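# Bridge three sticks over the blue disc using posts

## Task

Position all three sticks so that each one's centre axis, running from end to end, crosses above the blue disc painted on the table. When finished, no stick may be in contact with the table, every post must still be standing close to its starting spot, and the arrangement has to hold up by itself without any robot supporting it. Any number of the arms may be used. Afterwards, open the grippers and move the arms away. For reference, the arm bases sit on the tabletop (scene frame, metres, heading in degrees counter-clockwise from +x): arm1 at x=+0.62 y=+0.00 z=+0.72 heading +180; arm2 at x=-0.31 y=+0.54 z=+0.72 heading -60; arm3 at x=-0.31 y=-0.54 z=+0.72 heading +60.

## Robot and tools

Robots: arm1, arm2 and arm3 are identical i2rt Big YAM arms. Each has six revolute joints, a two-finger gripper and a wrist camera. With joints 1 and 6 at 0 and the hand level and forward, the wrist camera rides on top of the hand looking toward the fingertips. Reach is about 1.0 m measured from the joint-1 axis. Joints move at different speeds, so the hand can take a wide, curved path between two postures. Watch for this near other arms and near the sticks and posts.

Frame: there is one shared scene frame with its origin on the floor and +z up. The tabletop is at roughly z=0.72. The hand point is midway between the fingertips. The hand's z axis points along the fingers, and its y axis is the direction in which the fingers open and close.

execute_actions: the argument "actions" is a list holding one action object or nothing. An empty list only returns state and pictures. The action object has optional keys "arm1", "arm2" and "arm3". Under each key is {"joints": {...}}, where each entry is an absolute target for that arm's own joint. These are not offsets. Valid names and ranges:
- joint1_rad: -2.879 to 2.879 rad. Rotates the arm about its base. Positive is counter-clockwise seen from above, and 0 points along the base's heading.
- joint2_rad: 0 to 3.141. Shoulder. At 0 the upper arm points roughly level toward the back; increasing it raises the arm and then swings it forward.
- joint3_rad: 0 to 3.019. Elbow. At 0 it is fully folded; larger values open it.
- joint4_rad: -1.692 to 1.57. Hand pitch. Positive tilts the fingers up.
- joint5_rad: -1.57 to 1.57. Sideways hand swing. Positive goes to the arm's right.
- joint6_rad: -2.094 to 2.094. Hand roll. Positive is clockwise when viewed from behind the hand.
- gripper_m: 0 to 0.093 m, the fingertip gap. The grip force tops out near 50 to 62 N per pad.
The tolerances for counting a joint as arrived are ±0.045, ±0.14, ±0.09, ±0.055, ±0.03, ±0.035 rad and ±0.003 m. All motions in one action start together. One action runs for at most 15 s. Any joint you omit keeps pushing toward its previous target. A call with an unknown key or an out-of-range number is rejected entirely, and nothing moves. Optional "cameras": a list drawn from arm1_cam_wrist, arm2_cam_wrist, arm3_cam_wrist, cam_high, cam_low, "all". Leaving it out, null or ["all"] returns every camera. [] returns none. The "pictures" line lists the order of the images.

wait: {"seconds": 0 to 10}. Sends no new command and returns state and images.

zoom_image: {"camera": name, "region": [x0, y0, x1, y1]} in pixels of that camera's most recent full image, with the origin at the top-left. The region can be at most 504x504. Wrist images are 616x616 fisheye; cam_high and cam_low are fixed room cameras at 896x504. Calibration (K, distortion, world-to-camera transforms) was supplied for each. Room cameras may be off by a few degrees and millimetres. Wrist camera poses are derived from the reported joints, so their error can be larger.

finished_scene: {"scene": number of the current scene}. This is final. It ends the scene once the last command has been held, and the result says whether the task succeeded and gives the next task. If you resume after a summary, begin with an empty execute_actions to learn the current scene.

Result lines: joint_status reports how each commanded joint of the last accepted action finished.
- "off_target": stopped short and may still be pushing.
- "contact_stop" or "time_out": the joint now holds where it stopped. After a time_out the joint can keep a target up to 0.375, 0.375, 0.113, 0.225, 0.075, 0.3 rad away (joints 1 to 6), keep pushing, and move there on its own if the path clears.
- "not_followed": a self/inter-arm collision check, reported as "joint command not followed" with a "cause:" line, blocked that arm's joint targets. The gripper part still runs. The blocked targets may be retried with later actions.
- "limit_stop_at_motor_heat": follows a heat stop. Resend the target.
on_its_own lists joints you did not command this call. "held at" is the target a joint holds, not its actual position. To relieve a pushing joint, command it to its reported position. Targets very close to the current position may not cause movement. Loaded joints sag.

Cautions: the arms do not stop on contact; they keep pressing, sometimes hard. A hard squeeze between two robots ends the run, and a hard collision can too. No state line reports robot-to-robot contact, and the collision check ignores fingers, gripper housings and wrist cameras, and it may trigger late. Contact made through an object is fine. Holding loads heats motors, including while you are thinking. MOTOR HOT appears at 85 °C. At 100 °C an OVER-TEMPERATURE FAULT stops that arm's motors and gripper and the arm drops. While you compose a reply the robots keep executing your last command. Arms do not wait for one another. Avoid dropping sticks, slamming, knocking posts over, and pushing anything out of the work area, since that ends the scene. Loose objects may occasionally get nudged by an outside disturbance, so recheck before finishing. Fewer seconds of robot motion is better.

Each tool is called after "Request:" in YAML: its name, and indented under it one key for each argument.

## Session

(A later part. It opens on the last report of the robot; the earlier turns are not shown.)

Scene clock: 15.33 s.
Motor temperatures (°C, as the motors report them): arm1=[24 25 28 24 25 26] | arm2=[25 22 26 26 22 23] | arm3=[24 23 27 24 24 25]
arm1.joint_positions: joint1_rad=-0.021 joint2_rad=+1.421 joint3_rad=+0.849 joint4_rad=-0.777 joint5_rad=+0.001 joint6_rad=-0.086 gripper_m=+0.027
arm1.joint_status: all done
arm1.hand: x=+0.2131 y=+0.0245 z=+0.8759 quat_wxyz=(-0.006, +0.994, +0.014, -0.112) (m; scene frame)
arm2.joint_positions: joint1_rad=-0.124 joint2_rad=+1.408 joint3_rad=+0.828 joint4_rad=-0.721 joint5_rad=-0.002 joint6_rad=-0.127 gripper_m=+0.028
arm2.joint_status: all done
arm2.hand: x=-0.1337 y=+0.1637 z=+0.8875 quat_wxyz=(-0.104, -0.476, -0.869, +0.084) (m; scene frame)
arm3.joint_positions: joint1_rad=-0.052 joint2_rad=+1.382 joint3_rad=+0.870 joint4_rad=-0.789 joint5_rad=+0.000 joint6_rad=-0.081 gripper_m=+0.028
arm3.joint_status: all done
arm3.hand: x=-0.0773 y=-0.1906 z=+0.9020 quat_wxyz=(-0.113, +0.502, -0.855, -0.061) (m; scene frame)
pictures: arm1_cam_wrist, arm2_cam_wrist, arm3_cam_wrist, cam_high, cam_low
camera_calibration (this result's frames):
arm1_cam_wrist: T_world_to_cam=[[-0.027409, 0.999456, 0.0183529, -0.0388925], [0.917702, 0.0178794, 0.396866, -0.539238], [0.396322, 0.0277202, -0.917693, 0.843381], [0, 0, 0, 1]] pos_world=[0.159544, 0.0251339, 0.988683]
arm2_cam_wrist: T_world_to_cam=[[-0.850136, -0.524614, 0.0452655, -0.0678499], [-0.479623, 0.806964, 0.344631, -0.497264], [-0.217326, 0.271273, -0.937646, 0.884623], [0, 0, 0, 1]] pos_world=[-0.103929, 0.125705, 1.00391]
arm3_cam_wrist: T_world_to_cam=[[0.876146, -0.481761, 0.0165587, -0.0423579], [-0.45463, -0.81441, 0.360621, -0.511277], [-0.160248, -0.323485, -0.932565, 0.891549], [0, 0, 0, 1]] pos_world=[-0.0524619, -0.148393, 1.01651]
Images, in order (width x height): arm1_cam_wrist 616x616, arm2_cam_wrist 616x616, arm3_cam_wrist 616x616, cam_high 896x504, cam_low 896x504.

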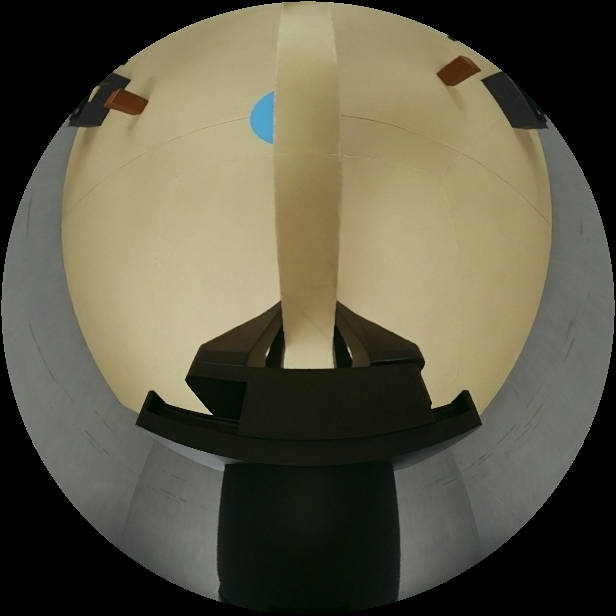

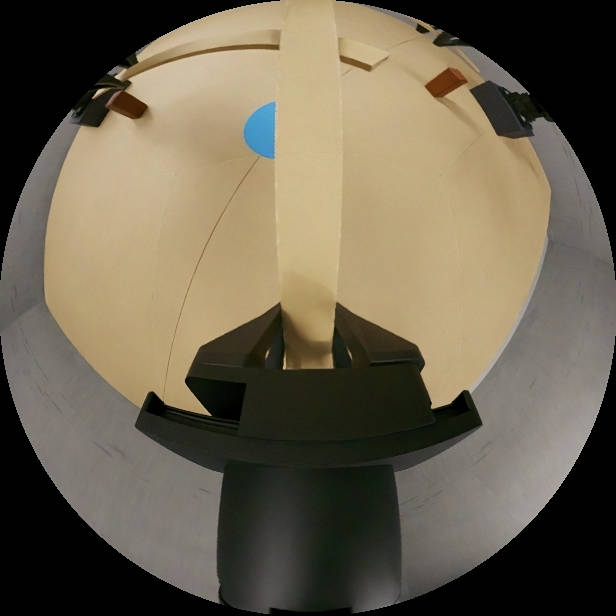

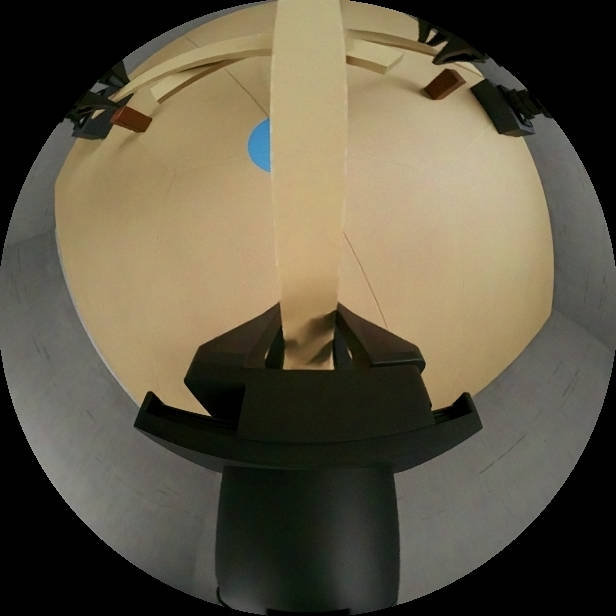

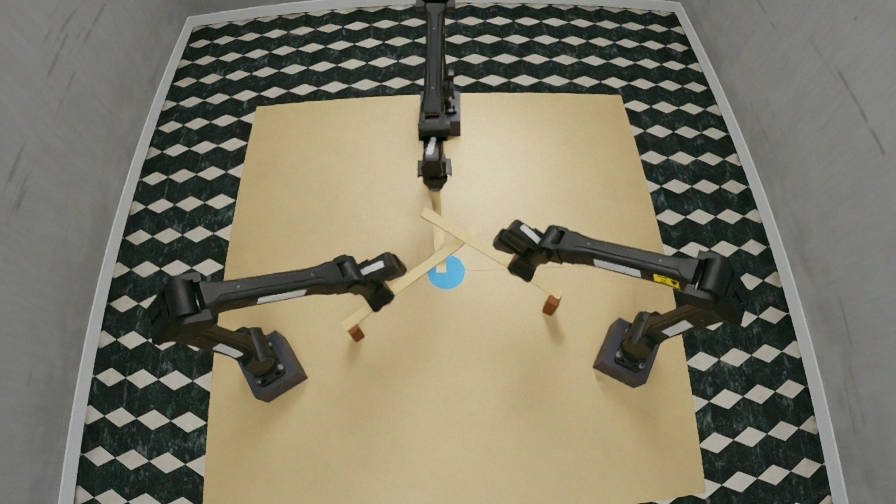

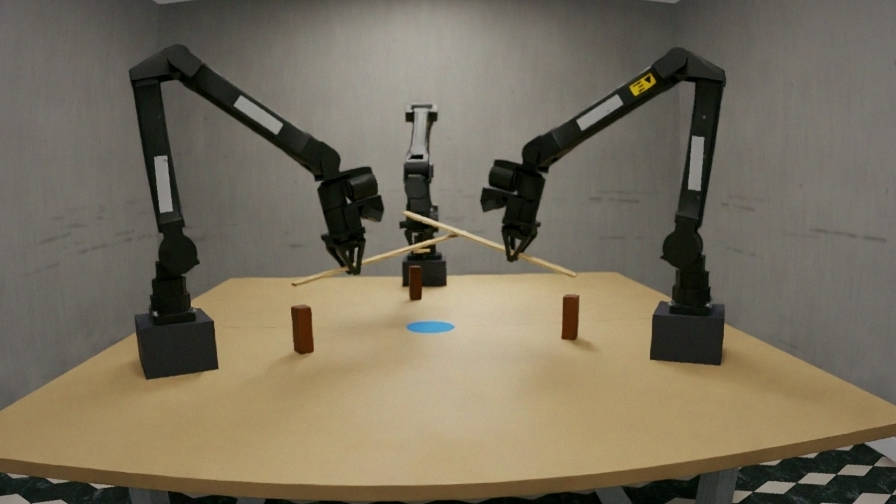

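Request:
execute_actions:
  actions:
    - {"arm1":{"joints":{"joint1_rad":-0.046,"joint2_rad":1.214,"joint3_rad":0.711,"joint4_rad":-0.772,"joint6_rad":-0.105}},"arm2":{"joints":{"joint1_rad":-0.153,"joint2_rad":1.216,"joint3_rad":0.66,"joint4_rad":-0.706,"joint6_rad":-0.14}}}

Request:
zoom_image:
  camera: "cam_high"
  region: [300, 170, 620, 370]

Request:
zoom_image:
  camera: "cam_low"
  region: [370, 190, 490, 270]

Scene clock: 17.23 s.
Motor temperatures (°C, as the motors report them): arm1=[24 25 28 24 25 26] | arm2=[25 22 26 26 22 23] | arm3=[24 23 27 24 24 25]
arm1.joint_positions: joint1_rad=-0.037 joint2_rad=+1.226 joint3_rad=+0.706 joint4_rad=-0.786 joint5_rad=+0.001 joint6_rad=-0.104 gripper_m=+0.027
arm1.joint_status: all done
arm1.hand: x=+0.2677 y=+0.0269 z=+0.8902 quat_wxyz=(-0.010, +0.991, +0.015, -0.133) (m; scene frame)
arm2.joint_positions: joint1_rad=-0.143 joint2_rad=+1.220 joint3_rad=+0.647 joint4_rad=-0.715 joint5_rad=-0.004 joint6_rad=-0.156 gripper_m=+0.028
arm2.joint_status: all done
arm2.hand: x=-0.1682 y=+0.2223 z=+0.8851 quat_wxyz=(-0.108, -0.471, -0.871, +0.089) (m; scene frame)
arm3.joint_positions: joint1_rad=-0.047 joint2_rad=+1.382 joint3_rad=+0.870 joint4_rad=-0.789 joint5_rad=-0.001 joint6_rad=-0.071 gripper_m=+0.028
arm3.joint_status: not commanded
arm3.hand: x=-0.0791 y=-0.1894 z=+0.9021 quat_wxyz=(-0.113, +0.500, -0.856, -0.062) (m; scene frame)
pictures: arm1_cam_wrist, arm2_cam_wrist, arm3_cam_wrist, cam_high, cam_low
camera_calibration (this result's frames):
arm1_cam_wrist: T_world_to_cam=[[-0.0280265, 0.999251, 0.0266806, -0.04733], [0.933789, 0.0166467, 0.357436, -0.56424], [0.356724, 0.0349318, -0.933557, 0.859371], [0, 0, 0, 1]] pos_world=[0.218997, 0.0266679, 1.00521]
arm2_cam_wrist: T_world_to_cam=[[-0.845292, -0.531688, 0.0528115, -0.0705994], [-0.48701, 0.807354, 0.333169, -0.551471], [-0.219779, 0.255905, -0.941387, 0.86525], [0, 0, 0, 1]] pos_world=[-0.138085, 0.186273, 1.002]
arm3_cam_wrist: T_world_to_cam=[[0.874086, -0.485597, 0.0129698, -0.0379166], [-0.45708, -0.813127, 0.360419, -0.510903], [-0.164473, -0.320966, -0.9327, 0.891931], [0, 0, 0, 1]] pos_world=[-0.0536827, -0.147562, 1.01654]
Images, in order (width x height): arm1_cam_wrist 616x616, arm2_cam_wrist 616x616, arm3_cam_wrist 616x616, cam_high 896x504, cam_low 896x504.

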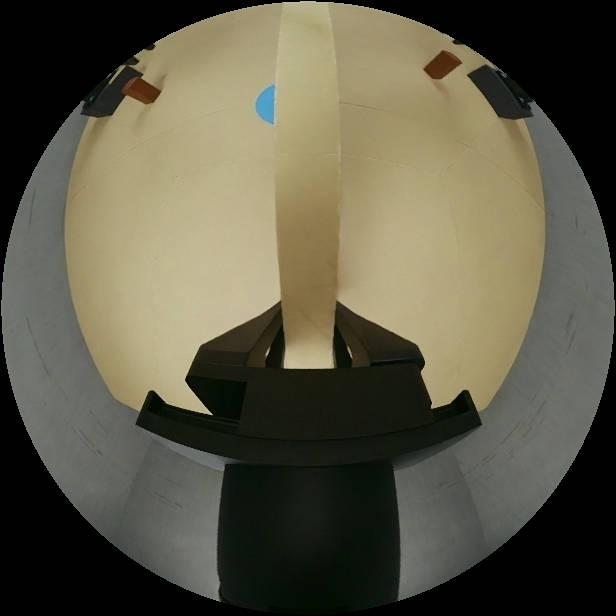

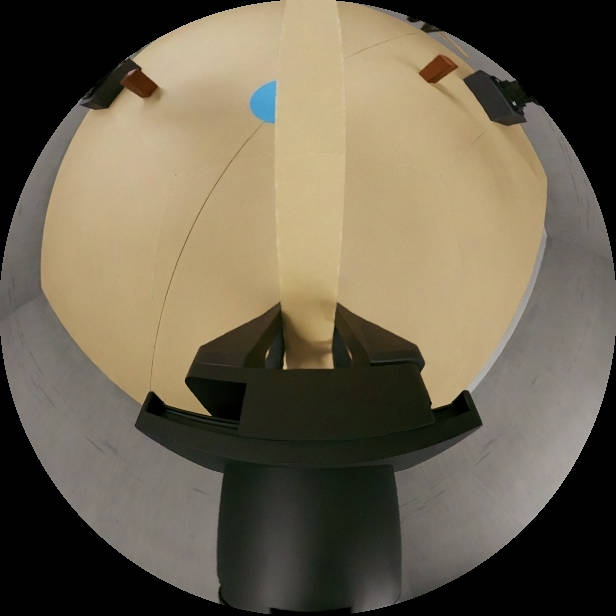

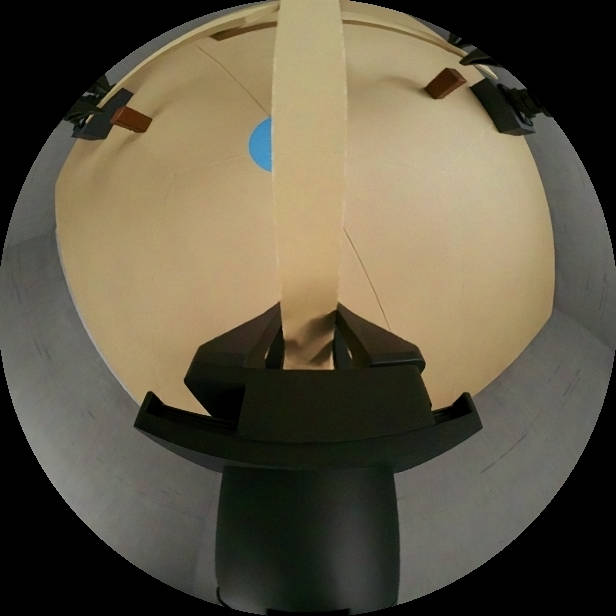

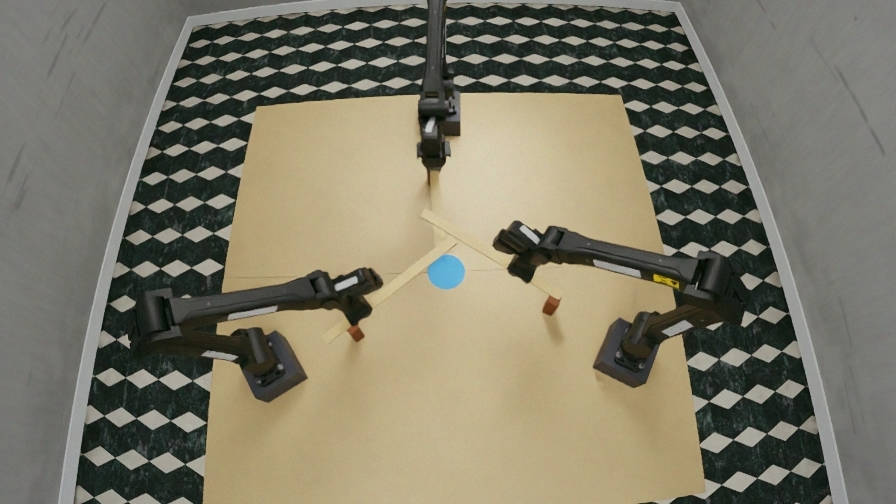

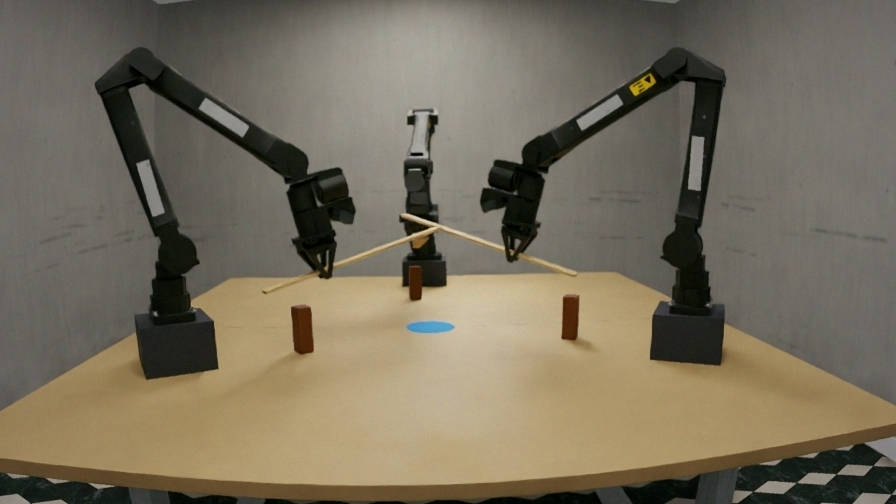

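Region (300, 170, 620, 370) of cam_high's 896x504 image, scaled by 1.575, with more detail than that image has; it fills the top 315 rows of this view, and the rest is white.

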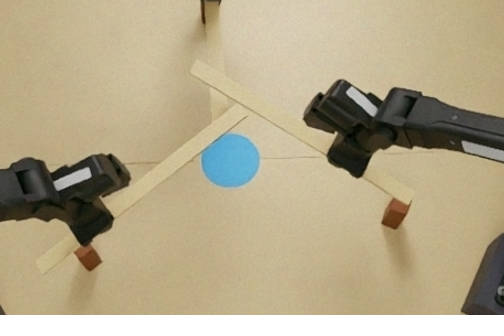

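Region (370, 190, 490, 270) of cam_low's 896x504 image, scaled by 4.200, with more detail than that image has.

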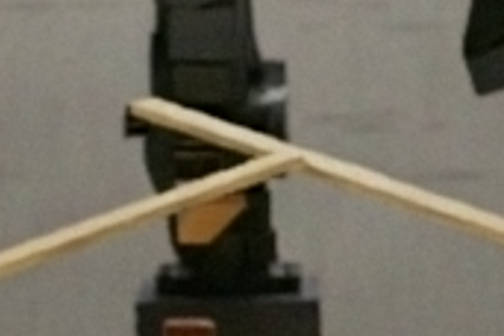

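Request:
execute_actions:
  actions: []

Scene clock: 18.40 s.
Motor temperatures (°C, as the motors report them): arm1=[24 25 28 24 25 26] | arm2=[25 22 26 26 22 23] | arm3=[24 23 27 24 24 25]
arm1.joint_positions: joint1_rad=-0.037 joint2_rad=+1.226 joint3_rad=+0.706 joint4_rad=-0.786 joint5_rad=+0.001 joint6_rad=-0.104 gripper_m=+0.027
arm1.joint_status: all done
arm1.hand: x=+0.2677 y=+0.0269 z=+0.8902 quat_wxyz=(-0.010, +0.991, +0.015, -0.133) (m; scene frame)
arm2.joint_positions: joint1_rad=-0.143 joint2_rad=+1.220 joint3_rad=+0.647 joint4_rad=-0.715 joint5_rad=-0.004 joint6_rad=-0.156 gripper_m=+0.028
arm2.joint_status: all done
arm2.hand: x=-0.1682 y=+0.2223 z=+0.8851 quat_wxyz=(-0.108, -0.471, -0.871, +0.089) (m; scene frame)
arm3.joint_positions: joint1_rad=-0.047 joint2_rad=+1.382 joint3_rad=+0.870 joint4_rad=-0.789 joint5_rad=-0.001 joint6_rad=-0.071 gripper_m=+0.028
arm3.joint_status: not commanded
arm3.hand: x=-0.0791 y=-0.1894 z=+0.9021 quat_wxyz=(-0.113, +0.500, -0.856, -0.062) (m; scene frame)
pictures: arm1_cam_wrist, arm2_cam_wrist, arm3_cam_wrist, cam_high, cam_low
camera_calibration (this result's frames):
arm1_cam_wrist: T_world_to_cam=[[-0.0280265, 0.999251, 0.0266806, -0.04733], [0.933789, 0.0166467, 0.357436, -0.56424], [0.356724, 0.0349318, -0.933557, 0.859371], [0, 0, 0, 1]] pos_world=[0.218997, 0.0266679, 1.00521]
arm2_cam_wrist: T_world_to_cam=[[-0.845292, -0.531688, 0.0528115, -0.0705994], [-0.48701, 0.807354, 0.333169, -0.551471], [-0.219779, 0.255905, -0.941387, 0.86525], [0, 0, 0, 1]] pos_world=[-0.138085, 0.186273, 1.002]
arm3_cam_wrist: T_world_to_cam=[[0.874086, -0.485597, 0.0129698, -0.0379166], [-0.45708, -0.813127, 0.360419, -0.510903], [-0.164473, -0.320966, -0.9327, 0.891931], [0, 0, 0, 1]] pos_world=[-0.0536827, -0.147562, 1.01654]
Images, in order (width x height): arm1_cam_wrist 616x616, arm2_cam_wrist 616x616, arm3_cam_wrist 616x616, cam_high 896x504, cam_low 896x504.

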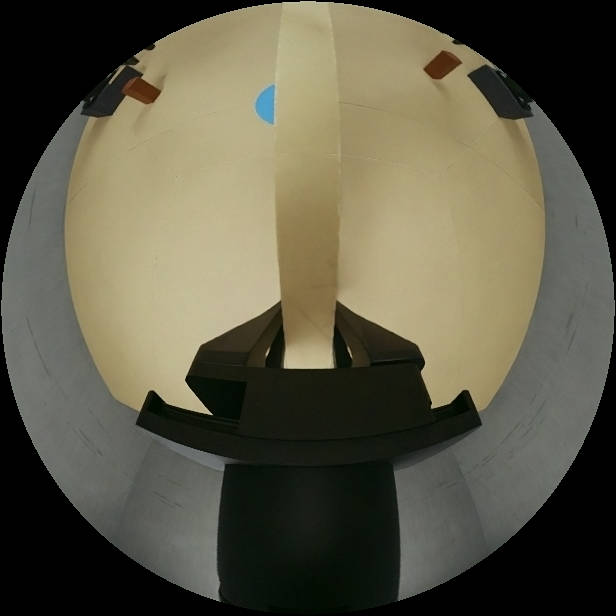

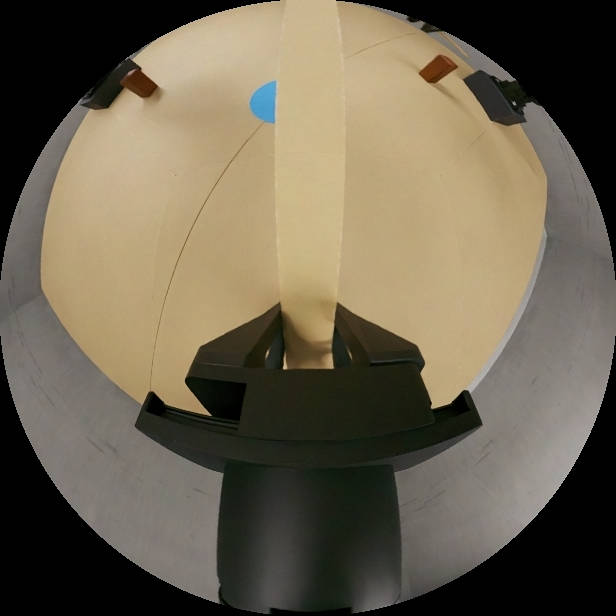

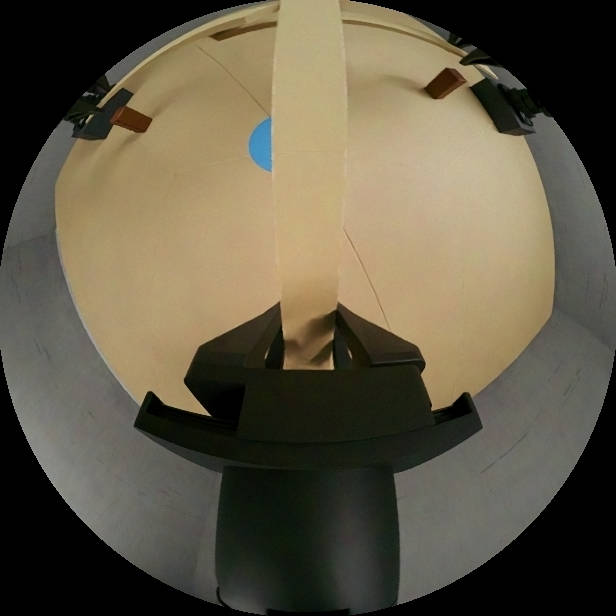

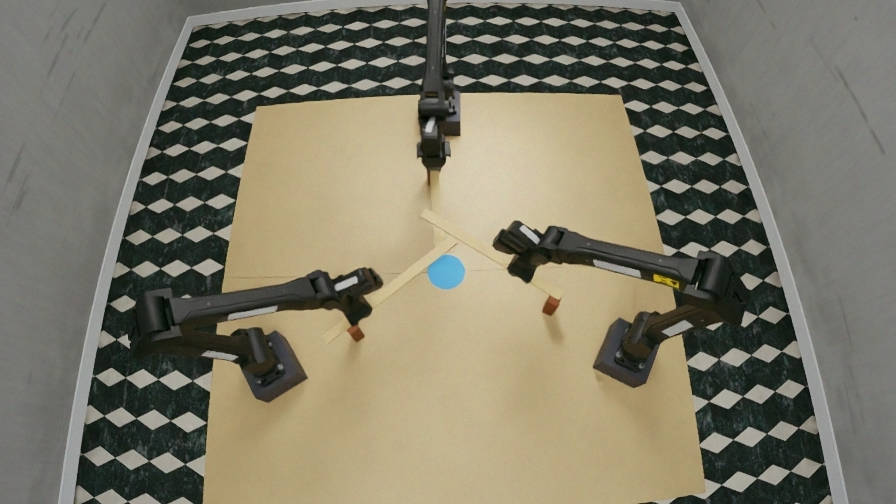

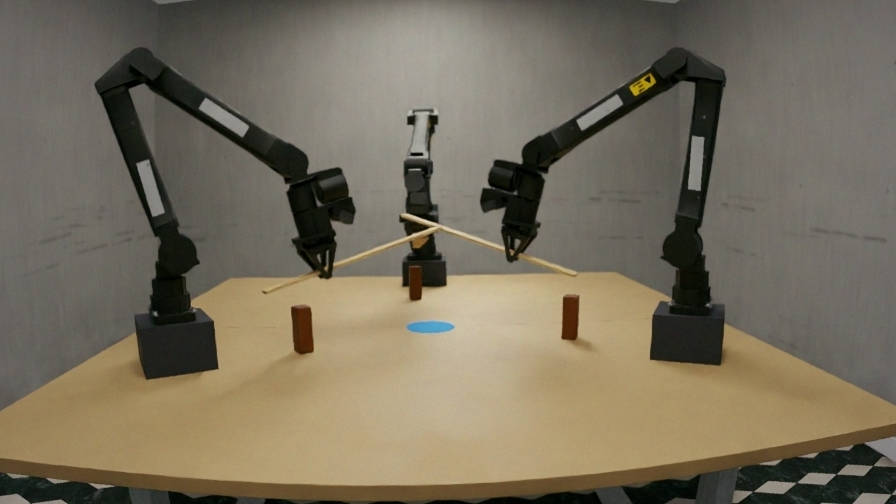

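Request:
zoom_image:
  camera: "cam_low"
  region: [370, 190, 490, 270]

Request:
zoom_image:
  camera: "cam_high"
  region: [400, 190, 510, 300]

Region (370, 190, 490, 270) of cam_low's 896x504 image, scaled by 4.200, with more detail than that image has.

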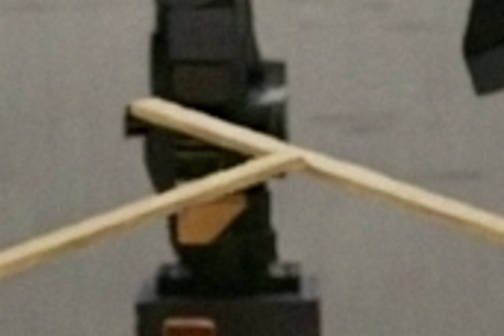

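Region (400, 190, 510, 300) of cam_high's 896x504 image, scaled by 4.582, with more detail than that image has.

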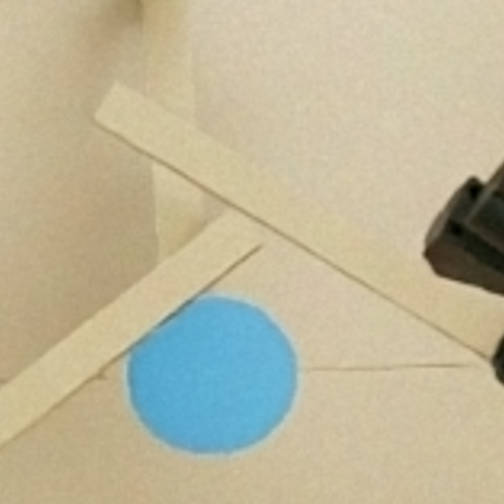

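Request:
execute_actions:
  actions:
    - {"arm1":{"joints":{"joint2_rad":1.125,"joint3_rad":0.622,"joint4_rad":-0.794}},"arm2":{"joints":{"joint1_rad":-0.158,"joint2_rad":1.195,"joint6_rad":-0.119}},"arm3":{"joints":{"joint2_rad":1.405,"joint4_rad":-0.755}}}
  cameras: ["cam_high","cam_low"]

Request:
zoom_image:
  camera: "cam_low"
  region: [370, 190, 490, 270]

Request:
zoom_image:
  camera: "cam_high"
  region: [400, 190, 510, 300]

Scene clock: 22.97 s.
Motor temperatures (°C, as the motors report them): arm1=[24 25 28 24 25 26] | arm2=[25 22 26 26 22 23] | arm3=[24 23 28 24 24 25]
arm1.joint_positions: joint1_rad=-0.037 joint2_rad=+1.129 joint3_rad=+0.624 joint4_rad=-0.793 joint5_rad=+0.001 joint6_rad=-0.104 gripper_m=+0.027
arm1.joint_status: all done
arm1.hand: x=+0.2995 y=+0.0248 z=+0.8873 quat_wxyz=(-0.011, +0.990, +0.014, -0.136) (m; scene frame)
arm2.joint_positions: joint1_rad=-0.150 joint2_rad=+1.212 joint3_rad=+0.647 joint4_rad=-0.715 joint5_rad=-0.002 joint6_rad=-0.131 gripper_m=+0.028
arm2.joint_status: all done
arm2.hand: x=-0.1702 y=+0.2209 z=+0.8876 quat_wxyz=(-0.112, -0.485, -0.863, +0.091) (m; scene frame)
arm3.joint_positions: joint1_rad=-0.047 joint2_rad=+1.403 joint3_rad=+0.870 joint4_rad=-0.776 joint5_rad=-0.001 joint6_rad=-0.071 gripper_m=+0.028
arm3.joint_status: all done
arm3.hand: x=-0.0781 y=-0.1878 z=+0.8947 quat_wxyz=(-0.109, +0.500, -0.857, -0.061) (m; scene frame)
pictures: cam_high, cam_low
Images, in order (width x height): cam_high 896x504, cam_low 896x504.

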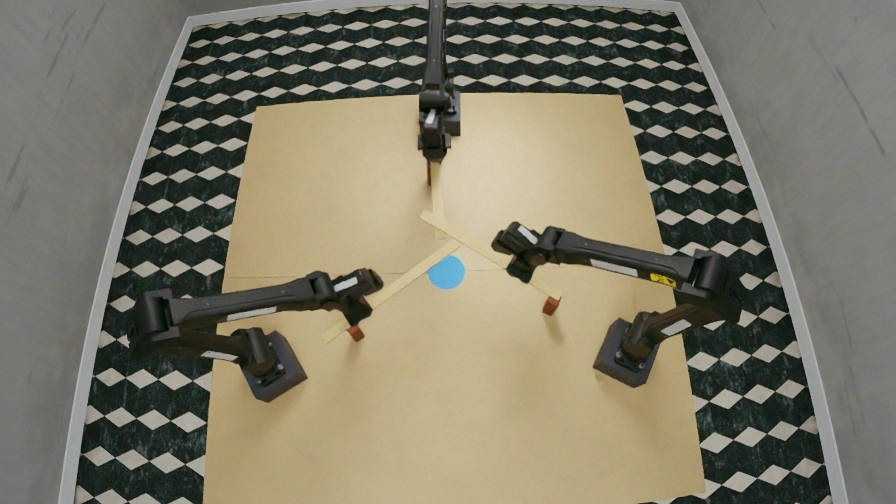

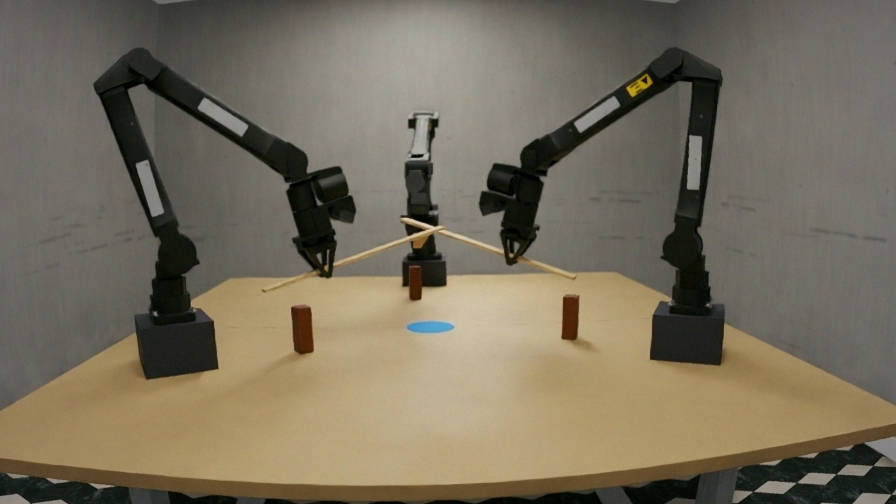

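Region (370, 190, 490, 270) of cam_low's 896x504 image, scaled by 4.200, with more detail than that image has.

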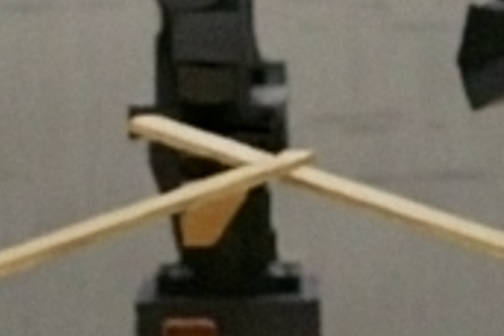

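Region (400, 190, 510, 300) of cam_high's 896x504 image, scaled by 4.582, with more detail than that image has.

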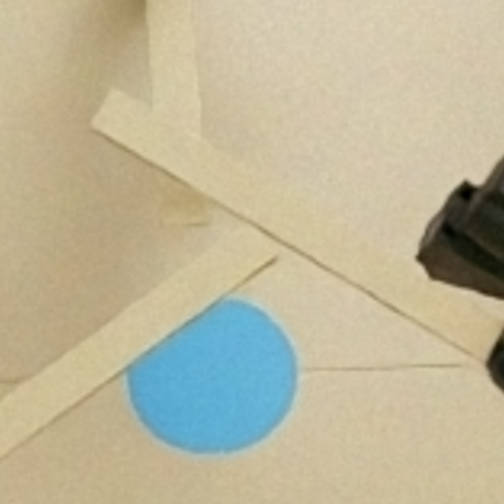

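Request:
execute_actions:
  actions:
    - {"arm1":{"joints":{"joint6_rad":-0.076}},"arm2":{"joints":{"joint3_rad":0.72}}}
  cameras: ["cam_low"]

Request:
zoom_image:
  camera: "cam_low"
  region: [370, 190, 490, 270]

Scene clock: 25.13 s.
Motor temperatures (°C, as the motors report them): arm1=[24 25 28 24 25 26] | arm2=[25 22 27 26 22 23] | arm3=[24 23 28 24 24 25]
arm1.joint_positions: joint1_rad=-0.037 joint2_rad=+1.129 joint3_rad=+0.624 joint4_rad=-0.793 joint5_rad=+0.001 joint6_rad=-0.089 gripper_m=+0.027
arm1.joint_status: all done
arm1.hand: x=+0.2995 y=+0.0248 z=+0.8873 quat_wxyz=(-0.010, +0.991, +0.007, -0.136) (m; scene frame)
arm2.joint_positions: joint1_rad=-0.150 joint2_rad=+1.212 joint3_rad=+0.677 joint4_rad=-0.715 joint5_rad=-0.002 joint6_rad=-0.130 gripper_m=+0.028
arm2.joint_status: all done
arm2.hand: x=-0.1648 y=+0.2089 z=+0.8997 quat_wxyz=(-0.124, -0.484, -0.861, +0.100) (m; scene frame)
arm3.joint_positions: joint1_rad=-0.047 joint2_rad=+1.403 joint3_rad=+0.870 joint4_rad=-0.776 joint5_rad=-0.001 joint6_rad=-0.071 gripper_m=+0.028
arm3.joint_status: not commanded
arm3.hand: x=-0.0781 y=-0.1878 z=+0.8947 quat_wxyz=(-0.109, +0.500, -0.857, -0.061) (m; scene frame)
pictures: cam_low
Images, in order (width x height): cam_low 896x504.

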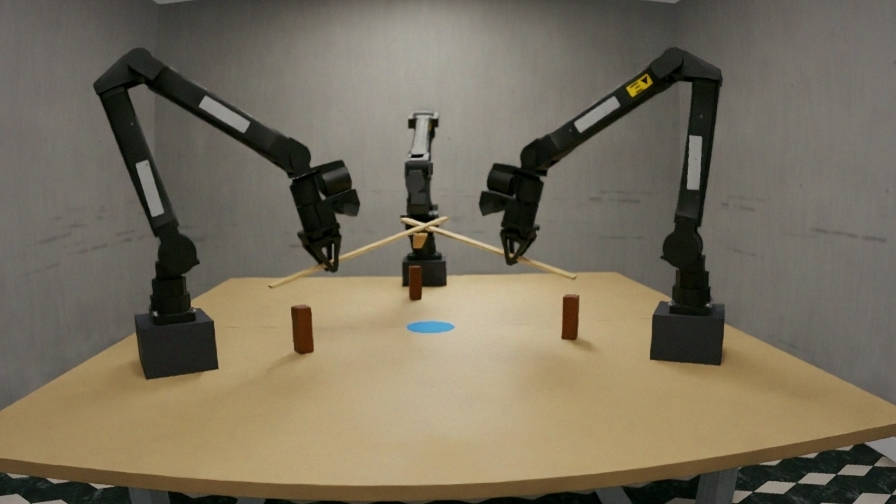

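Region (370, 190, 490, 270) of cam_low's 896x504 image, scaled by 4.200, with more detail than that image has.

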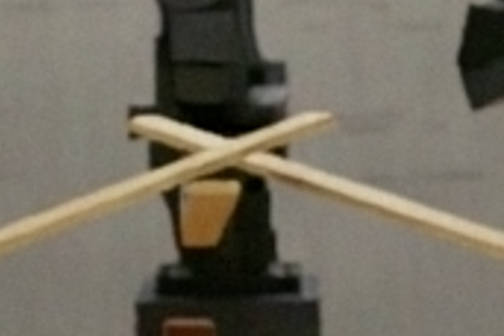

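Request:
execute_actions:
  actions:
    - {"arm1":{"joints":{"joint4_rad":-0.748}},"arm2":{"joints":{"joint1_rad":-0.125,"joint2_rad":1.42,"joint3_rad":0.858,"joint4_rad":-0.675,"joint6_rad":-0.100}}}
  cameras: ["cam_high","cam_low"]

Request:
zoom_image:
  camera: "cam_low"
  region: [370, 190, 490, 270]

Request:
zoom_image:
  camera: "cam_high"
  region: [400, 190, 510, 300]

Scene clock: 27.07 s.
Motor temperatures (°C, as the motors report them): arm1=[24 25 28 24 25 26] | arm2=[25 22 27 26 22 23] | arm3=[24 23 28 24 24 25]
arm1.joint_positions: joint1_rad=-0.037 joint2_rad=+1.129 joint3_rad=+0.624 joint4_rad=-0.764 joint5_rad=+0.001 joint6_rad=-0.089 gripper_m=+0.027
arm1.joint_status: all done
arm1.hand: x=+0.2926 y=+0.0253 z=+0.8894 quat_wxyz=(-0.011, +0.988, +0.007, -0.151) (m; scene frame)
arm2.joint_positions: joint1_rad=-0.132 joint2_rad=+1.422 joint3_rad=+0.834 joint4_rad=-0.679 joint5_rad=-0.002 joint6_rad=-0.107 gripper_m=+0.028
arm2.joint_status: all done
arm2.hand: x=-0.1317 y=+0.1518 z=+0.8874 quat_wxyz=(-0.119, -0.487, -0.860, +0.093) (m; scene frame)
arm3.joint_positions: joint1_rad=-0.047 joint2_rad=+1.403 joint3_rad=+0.870 joint4_rad=-0.776 joint5_rad=-0.001 joint6_rad=-0.071 gripper_m=+0.028
arm3.joint_status: not commanded
arm3.hand: x=-0.0781 y=-0.1878 z=+0.8944 quat_wxyz=(-0.109, +0.500, -0.857, -0.060) (m; scene frame)
pictures: cam_high, cam_low
Images, in order (width x height): cam_high 896x504, cam_low 896x504.

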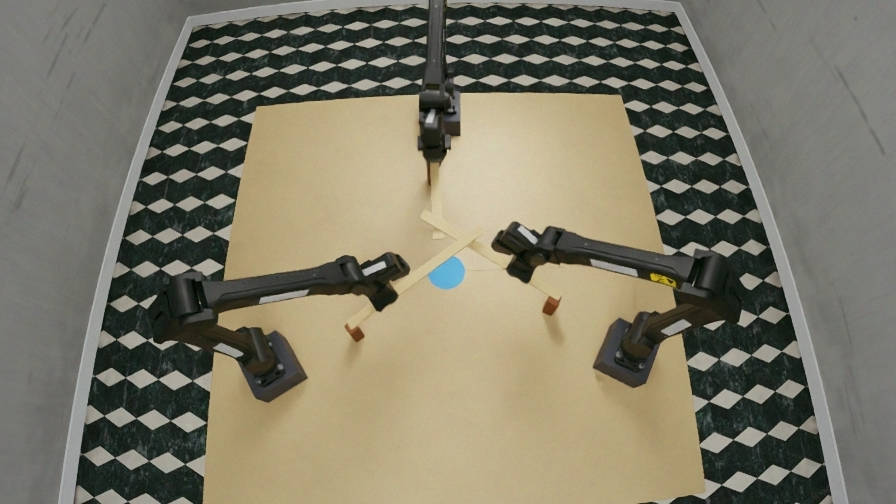

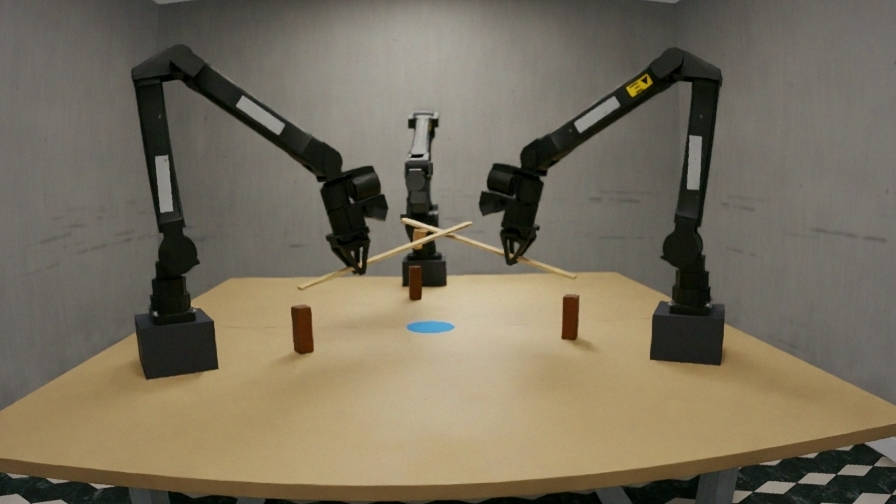

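Region (370, 190, 490, 270) of cam_low's 896x504 image, scaled by 4.200, with more detail than that image has.

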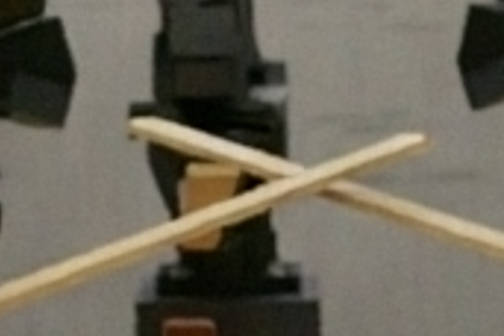

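Region (400, 190, 510, 300) of cam_high's 896x504 image, scaled by 4.582, with more detail than that image has.

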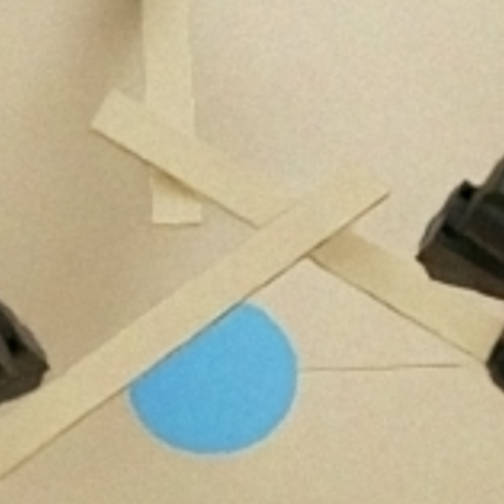

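Request:
execute_actions:
  actions:
    - {"arm1":{"joints":{"joint1_rad":-0.018,"joint2_rad":1.297,"joint3_rad":0.82,"joint4_rad":-0.742,"joint6_rad":-0.066}},"arm2":{"joints":{"joint2_rad":1.435}}}
  cameras: ["cam_high","cam_low"]

Request:
zoom_image:
  camera: "cam_low"
  region: [370, 190, 490, 270]

Request:
zoom_image:
  camera: "cam_high"
  region: [400, 190, 510, 300]

Scene clock: 28.63 s.
Motor temperatures (°C, as the motors report them): arm1=[24 25 29 24 25 26] | arm2=[25 22 27 26 22 23] | arm3=[24 23 28 24 24 25]
arm1.joint_positions: joint1_rad=-0.024 joint2_rad=+1.311 joint3_rad=+0.758 joint4_rad=-0.756 joint5_rad=+0.001 joint6_rad=-0.079 gripper_m=+0.027
arm1.joint_status: all done
arm1.hand: x=+0.2424 y=+0.0240 z=+0.8828 quat_wxyz=(-0.008, +0.991, +0.009, -0.131) (m; scene frame)
arm2.joint_positions: joint1_rad=-0.131 joint2_rad=+1.422 joint3_rad=+0.834 joint4_rad=-0.679 joint5_rad=-0.002 joint6_rad=-0.106 gripper_m=+0.028
arm2.joint_status: all done
arm2.hand: x=-0.1316 y=+0.1519 z=+0.8874 quat_wxyz=(-0.119, -0.487, -0.860, +0.093) (m; scene frame)
arm3.joint_positions: joint1_rad=-0.047 joint2_rad=+1.403 joint3_rad=+0.870 joint4_rad=-0.776 joint5_rad=-0.001 joint6_rad=-0.071 gripper_m=+0.028
arm3.joint_status: not commanded
arm3.hand: x=-0.0781 y=-0.1878 z=+0.8944 quat_wxyz=(-0.109, +0.500, -0.857, -0.060) (m; scene frame)
pictures: cam_high, cam_low
Images, in order (width x height): cam_high 896x504, cam_low 896x504.

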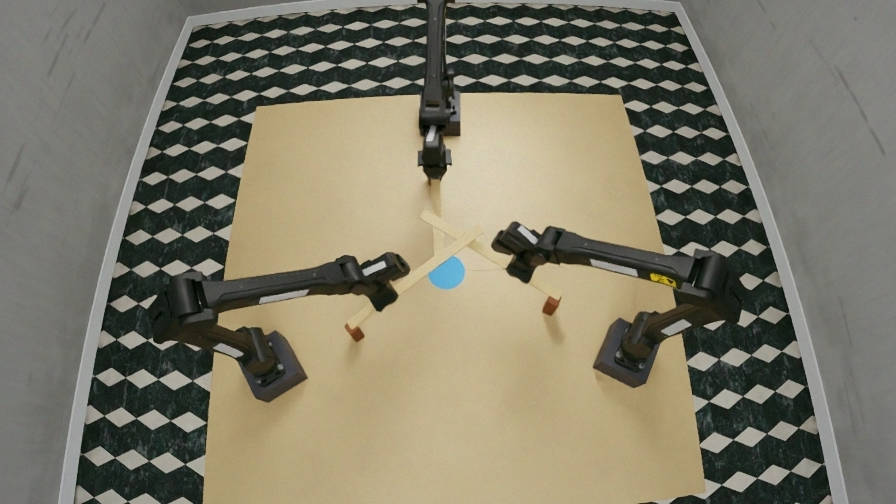

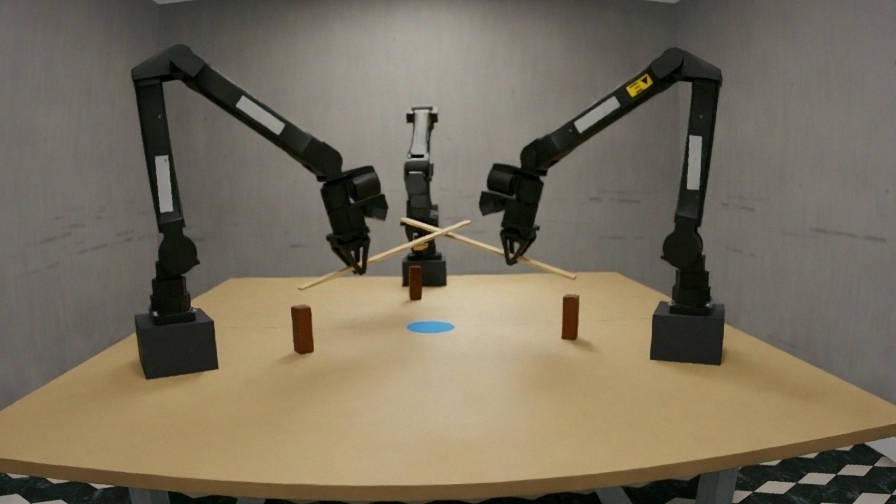

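Region (370, 190, 490, 270) of cam_low's 896x504 image, scaled by 4.200, with more detail than that image has.

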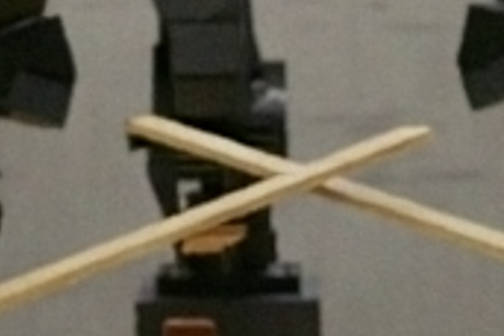

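Region (400, 190, 510, 300) of cam_high's 896x504 image, scaled by 4.582, with more detail than that image has.

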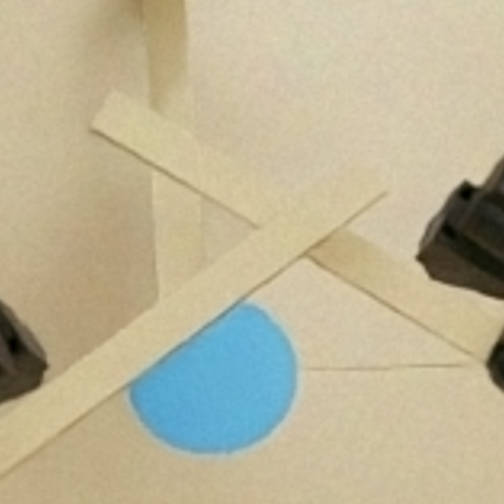

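Request:
execute_actions:
  actions:
    - {"arm1":{"joints":{"joint3_rad":0.775}},"arm2":{"joints":{"joint1_rad":-0.195}}}
  cameras: ["cam_high","cam_low"]

Request:
zoom_image:
  camera: "cam_low"
  region: [370, 190, 490, 270]

Request:
zoom_image:
  camera: "cam_high"
  region: [400, 190, 510, 300]

Scene clock: 30.07 s.
Motor temperatures (°C, as the motors report them): arm1=[24 25 29 24 25 26] | arm2=[25 22 27 26 22 23] | arm3=[24 23 28 24 24 25]
arm1.joint_positions: joint1_rad=-0.022 joint2_rad=+1.311 joint3_rad=+0.758 joint4_rad=-0.755 joint5_rad=+0.001 joint6_rad=-0.079 gripper_m=+0.027
arm1.joint_status: all done
arm1.hand: x=+0.2419 y=+0.0234 z=+0.8832 quat_wxyz=(-0.008, +0.991, +0.009, -0.132) (m; scene frame)
arm2.joint_positions: joint1_rad=-0.198 joint2_rad=+1.422 joint3_rad=+0.834 joint4_rad=-0.679 joint5_rad=-0.001 joint6_rad=-0.105 gripper_m=+0.028
arm2.joint_status: all done
arm2.hand: x=-0.1579 y=+0.1408 z=+0.8876 quat_wxyz=(-0.116, -0.516, -0.843, +0.097) (m; scene frame)
arm3.joint_positions: joint1_rad=-0.047 joint2_rad=+1.403 joint3_rad=+0.870 joint4_rad=-0.776 joint5_rad=-0.001 joint6_rad=-0.071 gripper_m=+0.028
arm3.joint_status: not commanded
arm3.hand: x=-0.0781 y=-0.1878 z=+0.8944 quat_wxyz=(-0.109, +0.500, -0.857, -0.060) (m; scene frame)
pictures: cam_high, cam_low
Images, in order (width x height): cam_high 896x504, cam_low 896x504.

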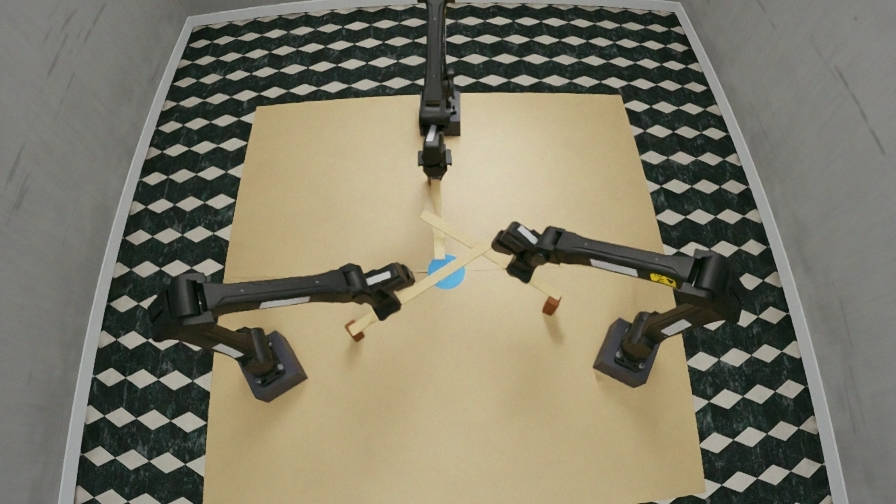

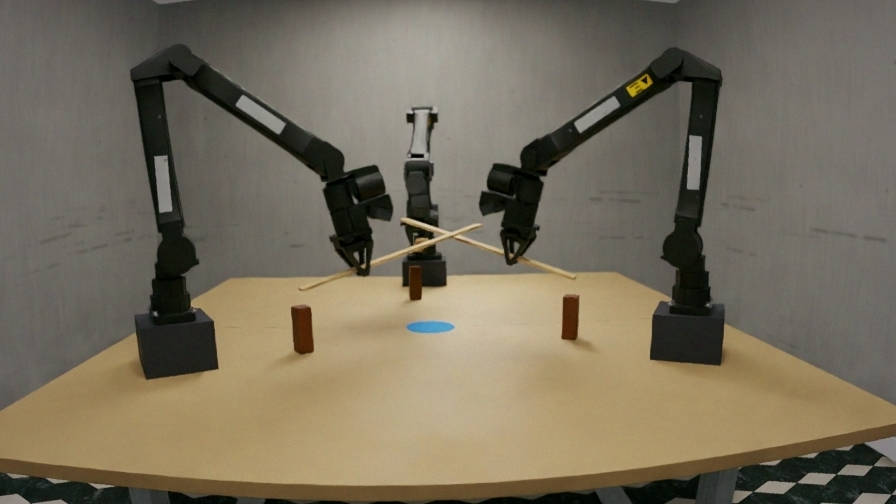

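Region (370, 190, 490, 270) of cam_low's 896x504 image, scaled by 4.200, with more detail than that image has.

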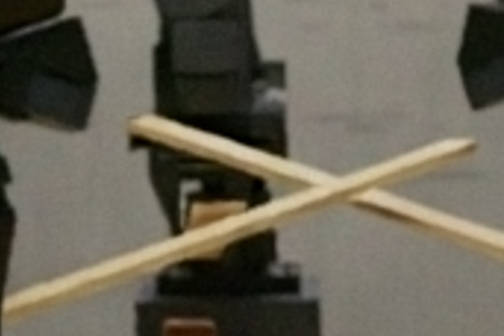

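Region (400, 190, 510, 300) of cam_high's 896x504 image, scaled by 4.582, with more detail than that image has.

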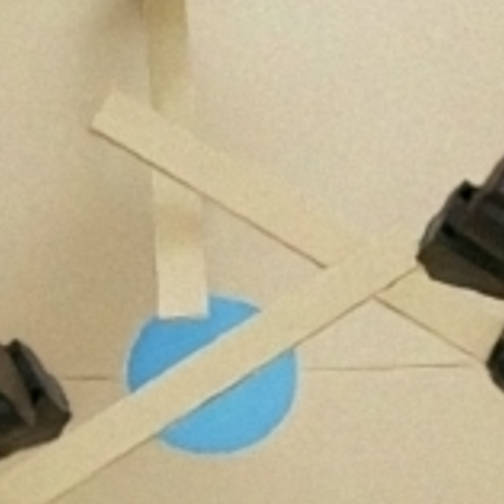

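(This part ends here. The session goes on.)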